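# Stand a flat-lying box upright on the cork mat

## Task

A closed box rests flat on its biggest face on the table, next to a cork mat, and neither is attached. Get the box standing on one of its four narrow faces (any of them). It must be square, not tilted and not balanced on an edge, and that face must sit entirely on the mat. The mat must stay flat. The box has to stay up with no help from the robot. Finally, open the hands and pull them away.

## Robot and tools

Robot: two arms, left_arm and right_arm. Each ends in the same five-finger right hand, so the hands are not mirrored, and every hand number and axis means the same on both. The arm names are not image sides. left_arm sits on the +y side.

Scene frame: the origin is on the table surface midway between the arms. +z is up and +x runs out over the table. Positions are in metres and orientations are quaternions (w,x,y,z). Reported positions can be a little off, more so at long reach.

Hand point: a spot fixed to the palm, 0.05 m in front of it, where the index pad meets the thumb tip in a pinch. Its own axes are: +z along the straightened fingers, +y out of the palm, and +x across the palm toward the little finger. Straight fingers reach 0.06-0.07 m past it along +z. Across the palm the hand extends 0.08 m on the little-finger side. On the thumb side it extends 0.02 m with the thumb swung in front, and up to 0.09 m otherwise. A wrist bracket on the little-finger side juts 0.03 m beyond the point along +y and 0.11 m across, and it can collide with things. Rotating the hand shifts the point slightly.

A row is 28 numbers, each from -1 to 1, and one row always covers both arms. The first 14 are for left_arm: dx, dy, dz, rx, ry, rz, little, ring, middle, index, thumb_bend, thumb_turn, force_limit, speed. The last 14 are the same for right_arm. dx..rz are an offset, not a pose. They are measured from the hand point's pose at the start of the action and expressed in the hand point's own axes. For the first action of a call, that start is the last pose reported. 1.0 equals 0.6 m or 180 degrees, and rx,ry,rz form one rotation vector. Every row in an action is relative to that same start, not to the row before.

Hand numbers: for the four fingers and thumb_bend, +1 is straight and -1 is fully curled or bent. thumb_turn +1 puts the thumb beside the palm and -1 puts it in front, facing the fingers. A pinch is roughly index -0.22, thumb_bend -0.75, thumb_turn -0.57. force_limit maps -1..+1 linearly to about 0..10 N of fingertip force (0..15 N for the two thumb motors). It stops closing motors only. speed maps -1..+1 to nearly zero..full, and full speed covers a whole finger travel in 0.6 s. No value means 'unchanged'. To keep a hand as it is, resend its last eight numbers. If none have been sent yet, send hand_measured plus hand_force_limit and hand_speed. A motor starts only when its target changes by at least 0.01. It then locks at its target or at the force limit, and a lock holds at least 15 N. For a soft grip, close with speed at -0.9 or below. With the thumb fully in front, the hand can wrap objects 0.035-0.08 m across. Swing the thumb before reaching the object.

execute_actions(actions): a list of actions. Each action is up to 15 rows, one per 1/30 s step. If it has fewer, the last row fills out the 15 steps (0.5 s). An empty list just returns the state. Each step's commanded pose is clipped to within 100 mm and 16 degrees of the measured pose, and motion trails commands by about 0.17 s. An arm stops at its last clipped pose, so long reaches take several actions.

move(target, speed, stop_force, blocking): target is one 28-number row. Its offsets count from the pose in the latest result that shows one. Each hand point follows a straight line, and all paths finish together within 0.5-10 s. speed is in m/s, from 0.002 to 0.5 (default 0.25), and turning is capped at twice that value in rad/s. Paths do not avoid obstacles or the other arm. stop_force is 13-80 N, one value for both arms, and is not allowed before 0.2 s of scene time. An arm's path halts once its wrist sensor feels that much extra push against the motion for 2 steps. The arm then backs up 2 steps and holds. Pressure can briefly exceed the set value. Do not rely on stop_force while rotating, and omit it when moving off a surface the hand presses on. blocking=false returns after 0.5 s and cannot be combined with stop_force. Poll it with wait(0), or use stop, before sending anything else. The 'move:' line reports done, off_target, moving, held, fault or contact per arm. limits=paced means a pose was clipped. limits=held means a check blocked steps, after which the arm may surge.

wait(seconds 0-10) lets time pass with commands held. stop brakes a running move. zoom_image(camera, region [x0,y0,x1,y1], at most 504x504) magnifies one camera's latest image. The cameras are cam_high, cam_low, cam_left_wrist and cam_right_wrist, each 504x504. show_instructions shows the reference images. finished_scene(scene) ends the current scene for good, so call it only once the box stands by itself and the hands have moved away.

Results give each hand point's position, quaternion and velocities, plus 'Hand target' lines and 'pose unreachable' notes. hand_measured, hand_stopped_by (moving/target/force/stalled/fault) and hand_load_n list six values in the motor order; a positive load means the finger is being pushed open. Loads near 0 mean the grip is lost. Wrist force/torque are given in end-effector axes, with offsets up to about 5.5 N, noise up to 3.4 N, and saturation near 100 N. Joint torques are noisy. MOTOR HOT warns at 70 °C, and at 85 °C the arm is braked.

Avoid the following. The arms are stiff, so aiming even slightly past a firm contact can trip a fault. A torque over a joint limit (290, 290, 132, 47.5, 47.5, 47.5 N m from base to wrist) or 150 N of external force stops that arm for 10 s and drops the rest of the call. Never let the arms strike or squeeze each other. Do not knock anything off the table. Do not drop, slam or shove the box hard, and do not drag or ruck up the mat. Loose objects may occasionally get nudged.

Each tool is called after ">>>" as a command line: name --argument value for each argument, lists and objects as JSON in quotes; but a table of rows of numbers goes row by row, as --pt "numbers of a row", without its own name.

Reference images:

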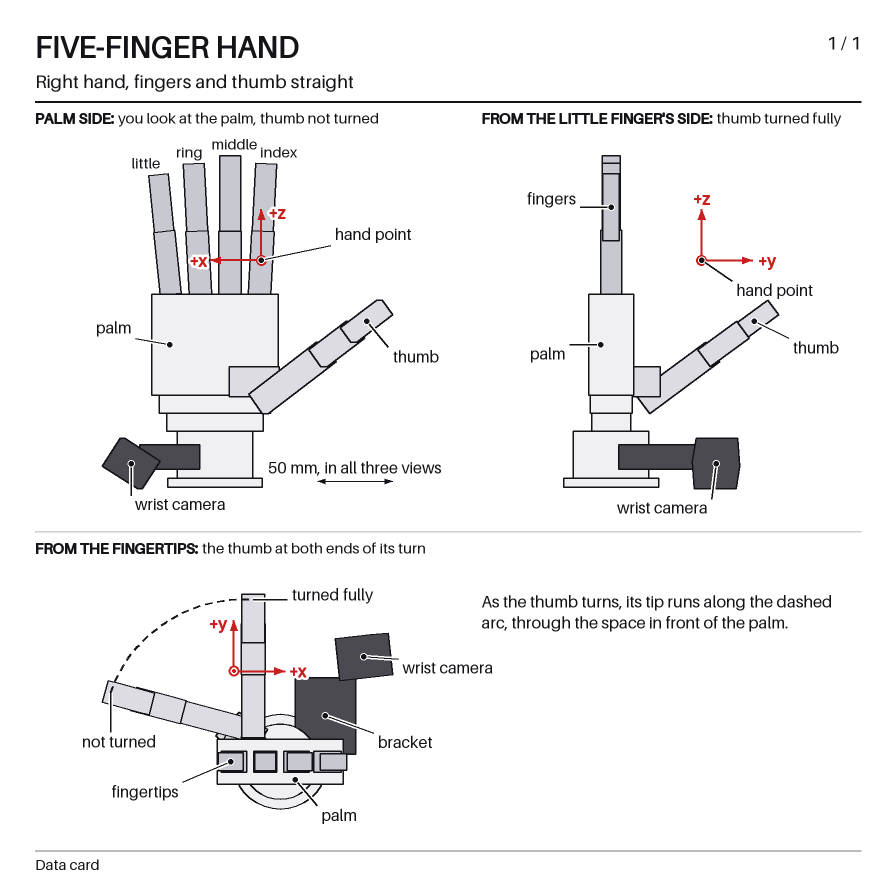

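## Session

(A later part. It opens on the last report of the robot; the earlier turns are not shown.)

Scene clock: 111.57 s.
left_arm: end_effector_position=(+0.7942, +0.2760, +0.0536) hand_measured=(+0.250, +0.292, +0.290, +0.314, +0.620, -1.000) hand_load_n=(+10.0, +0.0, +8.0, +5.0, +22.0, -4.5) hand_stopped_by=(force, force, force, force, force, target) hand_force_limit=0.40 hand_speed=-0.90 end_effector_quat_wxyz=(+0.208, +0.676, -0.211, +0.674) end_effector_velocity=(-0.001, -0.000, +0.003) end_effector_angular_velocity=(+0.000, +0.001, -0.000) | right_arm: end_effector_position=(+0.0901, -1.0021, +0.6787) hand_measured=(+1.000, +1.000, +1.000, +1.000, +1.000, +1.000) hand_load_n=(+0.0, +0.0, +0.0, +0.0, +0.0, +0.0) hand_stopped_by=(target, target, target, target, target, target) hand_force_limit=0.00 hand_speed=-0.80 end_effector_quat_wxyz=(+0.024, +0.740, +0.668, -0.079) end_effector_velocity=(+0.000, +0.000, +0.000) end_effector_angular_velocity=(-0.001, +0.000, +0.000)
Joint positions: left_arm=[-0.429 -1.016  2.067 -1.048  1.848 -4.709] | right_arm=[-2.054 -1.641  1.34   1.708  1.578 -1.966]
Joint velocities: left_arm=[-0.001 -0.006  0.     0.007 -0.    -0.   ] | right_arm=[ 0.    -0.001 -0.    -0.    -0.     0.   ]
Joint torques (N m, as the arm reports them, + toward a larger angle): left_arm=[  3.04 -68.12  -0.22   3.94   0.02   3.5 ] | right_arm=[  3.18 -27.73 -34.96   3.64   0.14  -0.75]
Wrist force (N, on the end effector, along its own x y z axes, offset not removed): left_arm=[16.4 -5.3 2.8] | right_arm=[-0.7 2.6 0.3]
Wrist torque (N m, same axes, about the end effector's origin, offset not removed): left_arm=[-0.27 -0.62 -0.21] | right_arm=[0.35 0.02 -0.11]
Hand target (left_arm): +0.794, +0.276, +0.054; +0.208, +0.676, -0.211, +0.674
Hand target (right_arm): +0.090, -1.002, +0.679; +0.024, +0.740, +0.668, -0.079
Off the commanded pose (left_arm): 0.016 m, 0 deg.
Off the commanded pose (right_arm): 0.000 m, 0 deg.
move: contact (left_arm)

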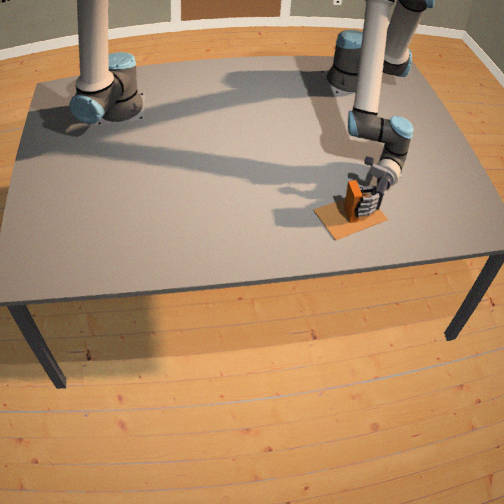

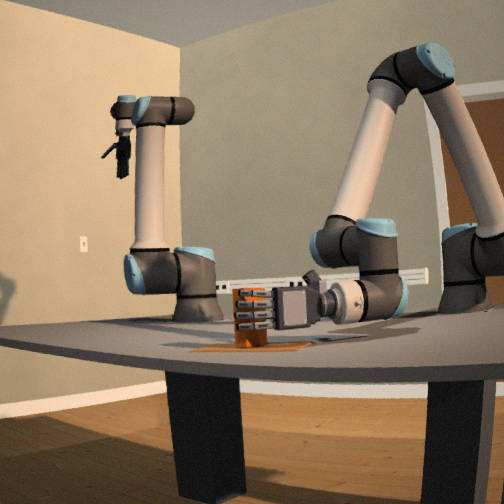

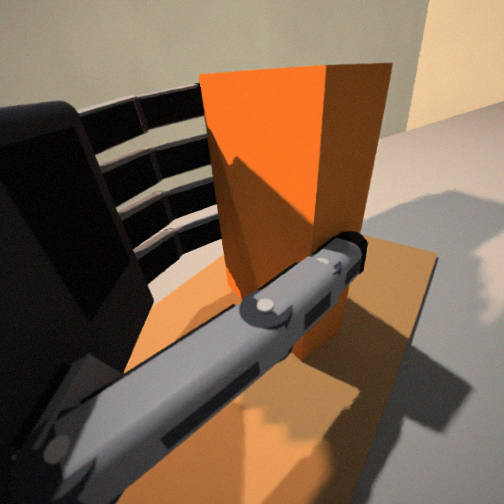

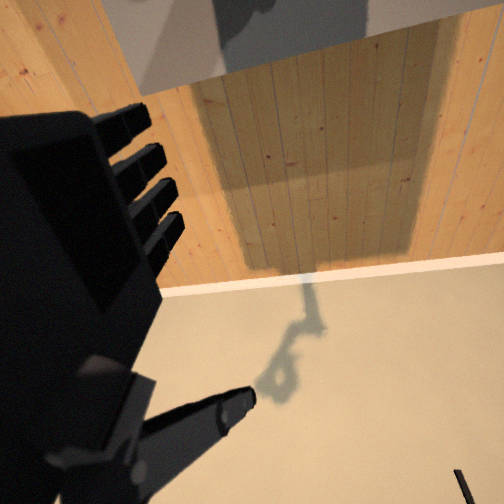

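>>> move --target '[0,0,0,0,0,0,1,1,1,1,1,-1,0.4,-0.6,0,0,0,0,0,0,1,1,1,1,1,1,0,-0.8]'

>>> move --target '[0.03,-0.21,-0.14,0,0,0,1,1,1,1,1,-1,0.4,-0.6,0,0,0,0,0,0,1,1,1,1,1,1,0,-0.8]' --speed 0.15

Scene clock: 118.17 s.
left_arm: end_effector_position=(+0.7943, +0.2760, +0.0536) hand_measured=(+1.000, +1.000, +1.000, +1.000, +1.000, -1.000) hand_load_n=(+0.0, +0.0, +0.0, +0.0, +0.0, +0.0) hand_stopped_by=(target, target, target, target, target, target) hand_force_limit=0.40 hand_speed=-0.60 end_effector_quat_wxyz=(+0.208, +0.676, -0.211, +0.674) end_effector_velocity=(-0.000, -0.001, +0.001) end_effector_angular_velocity=(-0.000, -0.001, -0.001) | right_arm: end_effector_position=(+0.0901, -1.0021, +0.6787) hand_measured=(+1.000, +1.000, +1.000, +1.000, +1.000, +1.000) hand_load_n=(+0.0, +0.0, +0.0, +0.0, +0.0, +0.0) hand_stopped_by=(target, target, target, target, target, target) hand_force_limit=0.00 hand_speed=-0.80 end_effector_quat_wxyz=(+0.024, +0.740, +0.668, -0.079) end_effector_velocity=(+0.000, +0.000, -0.000) end_effector_angular_velocity=(+0.000, -0.000, +0.001)
Joint positions: left_arm=[-0.429 -1.016  2.067 -1.048  1.848 -4.709] | right_arm=[-2.054 -1.641  1.34   1.708  1.578 -1.966]
Joint velocities: left_arm=[-0.001 -0.001  0.     0.    -0.    -0.   ] | right_arm=[ 0.    -0.001  0.001 -0.    -0.    -0.   ]
Joint torques (N m, as the arm reports them, + toward a larger angle): left_arm=[  0.52 -58.08 -12.08  -4.31   0.3    2.57] | right_arm=[  1.27 -26.22 -36.17   3.82  -0.37  -0.7 ]
Wrist force (N, on the end effector, along its own x y z axes, offset not removed): left_arm=[3.0 -2.4 1.0] | right_arm=[-0.5 4.5 0.6]
Wrist torque (N m, same axes, about the end effector's origin, offset not removed): left_arm=[-0.30 -0.66 0.30] | right_arm=[0.69 0.05 -0.03]
Hand target (left_arm): +0.794, +0.276, +0.054; +0.208, +0.676, -0.211, +0.674
Hand target (right_arm): +0.090, -1.002, +0.679; +0.024, +0.740, +0.668, -0.079
Off the commanded pose (left_arm): 0.000 m, 0 deg.
Off the commanded pose (right_arm): 0.000 m, 0 deg.
move: done

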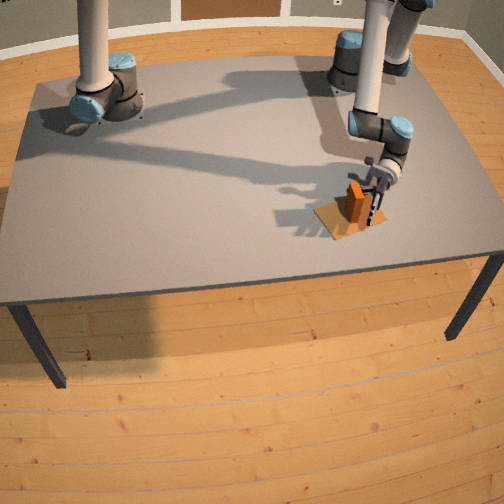

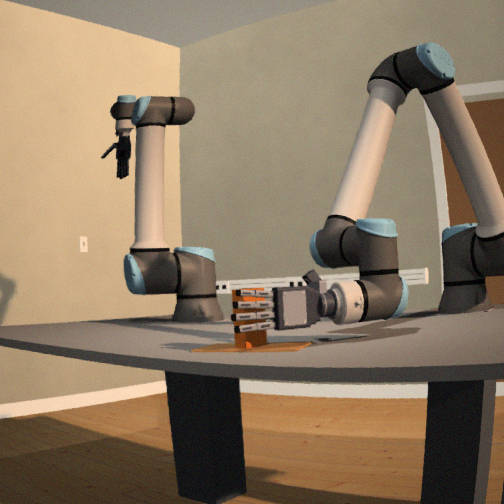

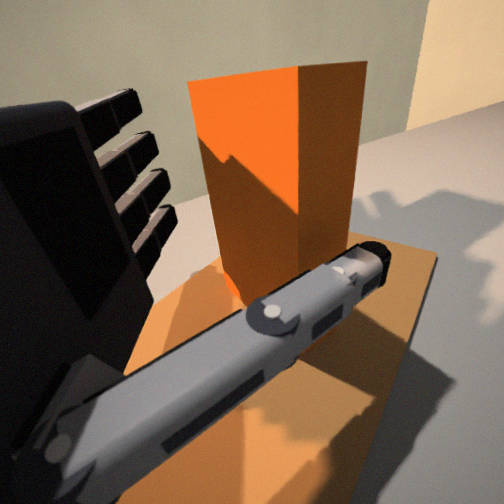

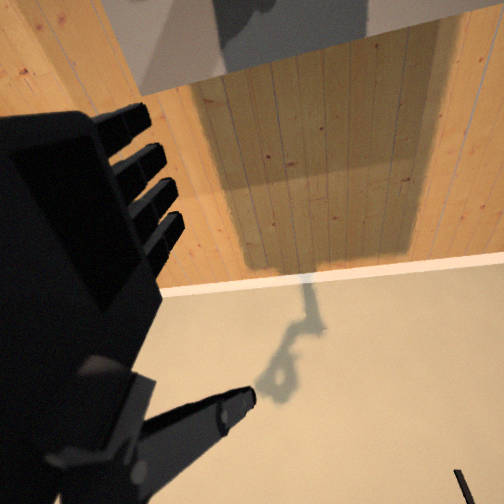

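Scene clock: 119.77 s.
left_arm: end_effector_position=(+0.7962, +0.4270, +0.0723) hand_measured=(+1.000, +1.000, +1.000, +1.000, +1.000, -1.000) hand_load_n=(+0.0, +0.0, +0.0, +0.0, +0.0, +0.0) hand_stopped_by=(target, target, target, target, target, target) hand_force_limit=0.40 hand_speed=-0.60 end_effector_quat_wxyz=(+0.208, +0.676, -0.211, +0.674) end_effector_velocity=(-0.000, +0.002, +0.001) end_effector_angular_velocity=(-0.000, -0.001, -0.003) | right_arm: end_effector_position=(+0.0901, -1.0021, +0.6787) hand_measured=(+1.000, +1.000, +1.000, +1.000, +1.000, +1.000) hand_load_n=(+0.0, +0.0, +0.0, +0.0, +0.0, +0.0) hand_stopped_by=(target, target, target, target, target, target) hand_force_limit=0.00 hand_speed=-0.80 end_effector_quat_wxyz=(+0.024, +0.740, +0.668, -0.079) end_effector_velocity=(+0.001, +0.000, +0.000) end_effector_angular_velocity=(+0.001, -0.000, +0.001)
Joint positions: left_arm=[-0.186 -1.033  2.038 -1.001  2.091 -4.707] | right_arm=[-2.054 -1.641  1.34   1.708  1.578 -1.966]
Joint velocities: left_arm=[ 0.004 -0.001 -0.002  0.002  0.007 -0.   ] | right_arm=[ 0.001 -0.     0.     0.001  0.    -0.   ]
Joint torques (N m, as the arm reports them, + toward a larger angle): left_arm=[ 15.4  -58.1  -34.86   1.03   4.59   3.59] | right_arm=[  2.53 -27.05 -35.39   3.41  -0.02  -0.65]
Wrist force (N, on the end effector, along its own x y z axes, offset not removed): left_arm=[3.7 -3.8 0.3] | right_arm=[1.2 5.5 -0.1]
Wrist torque (N m, same axes, about the end effector's origin, offset not removed): left_arm=[-0.43 -0.62 0.24] | right_arm=[0.82 -0.23 0.11]
Hand target (left_arm): +0.796, +0.427, +0.072; +0.208, +0.676, -0.211, +0.674
Hand target (right_arm): +0.090, -1.002, +0.679; +0.024, +0.740, +0.668, -0.079
Off the commanded pose (left_arm): 0.000 m, 0 deg.
Off the commanded pose (right_arm): 0.000 m, 0 deg.
move: done

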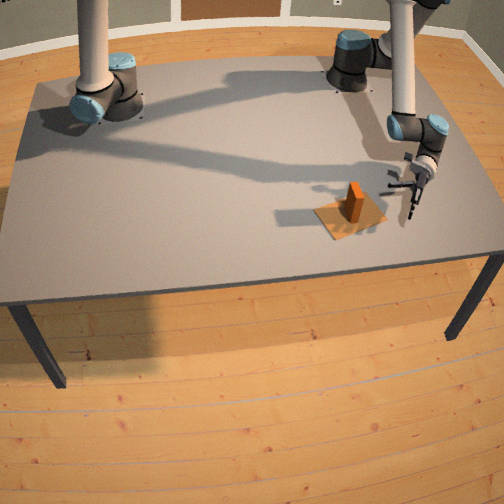

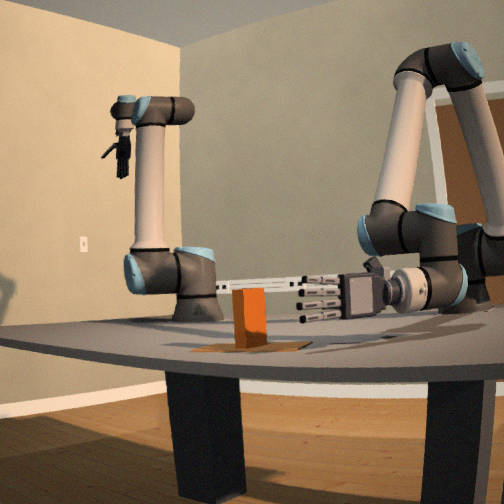

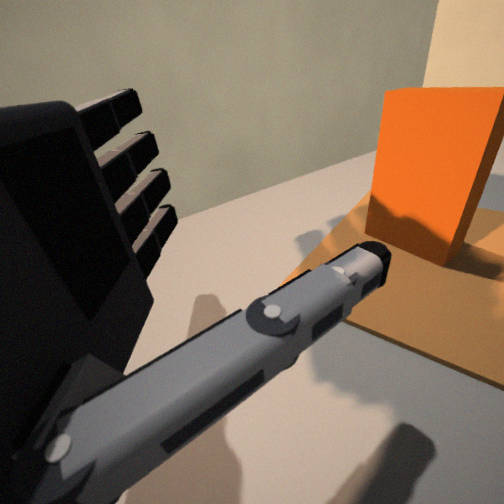

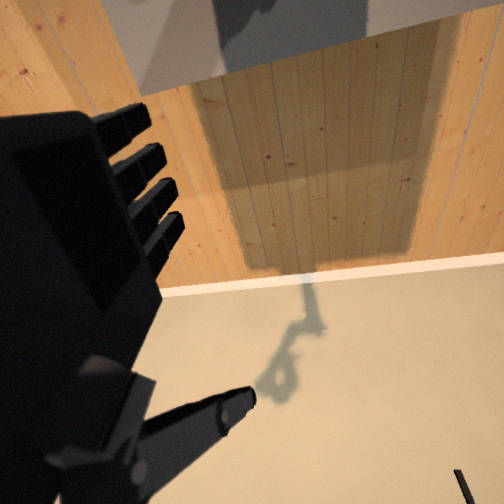

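>>> finished_scene --scene 1

The scene is finished: the task was done.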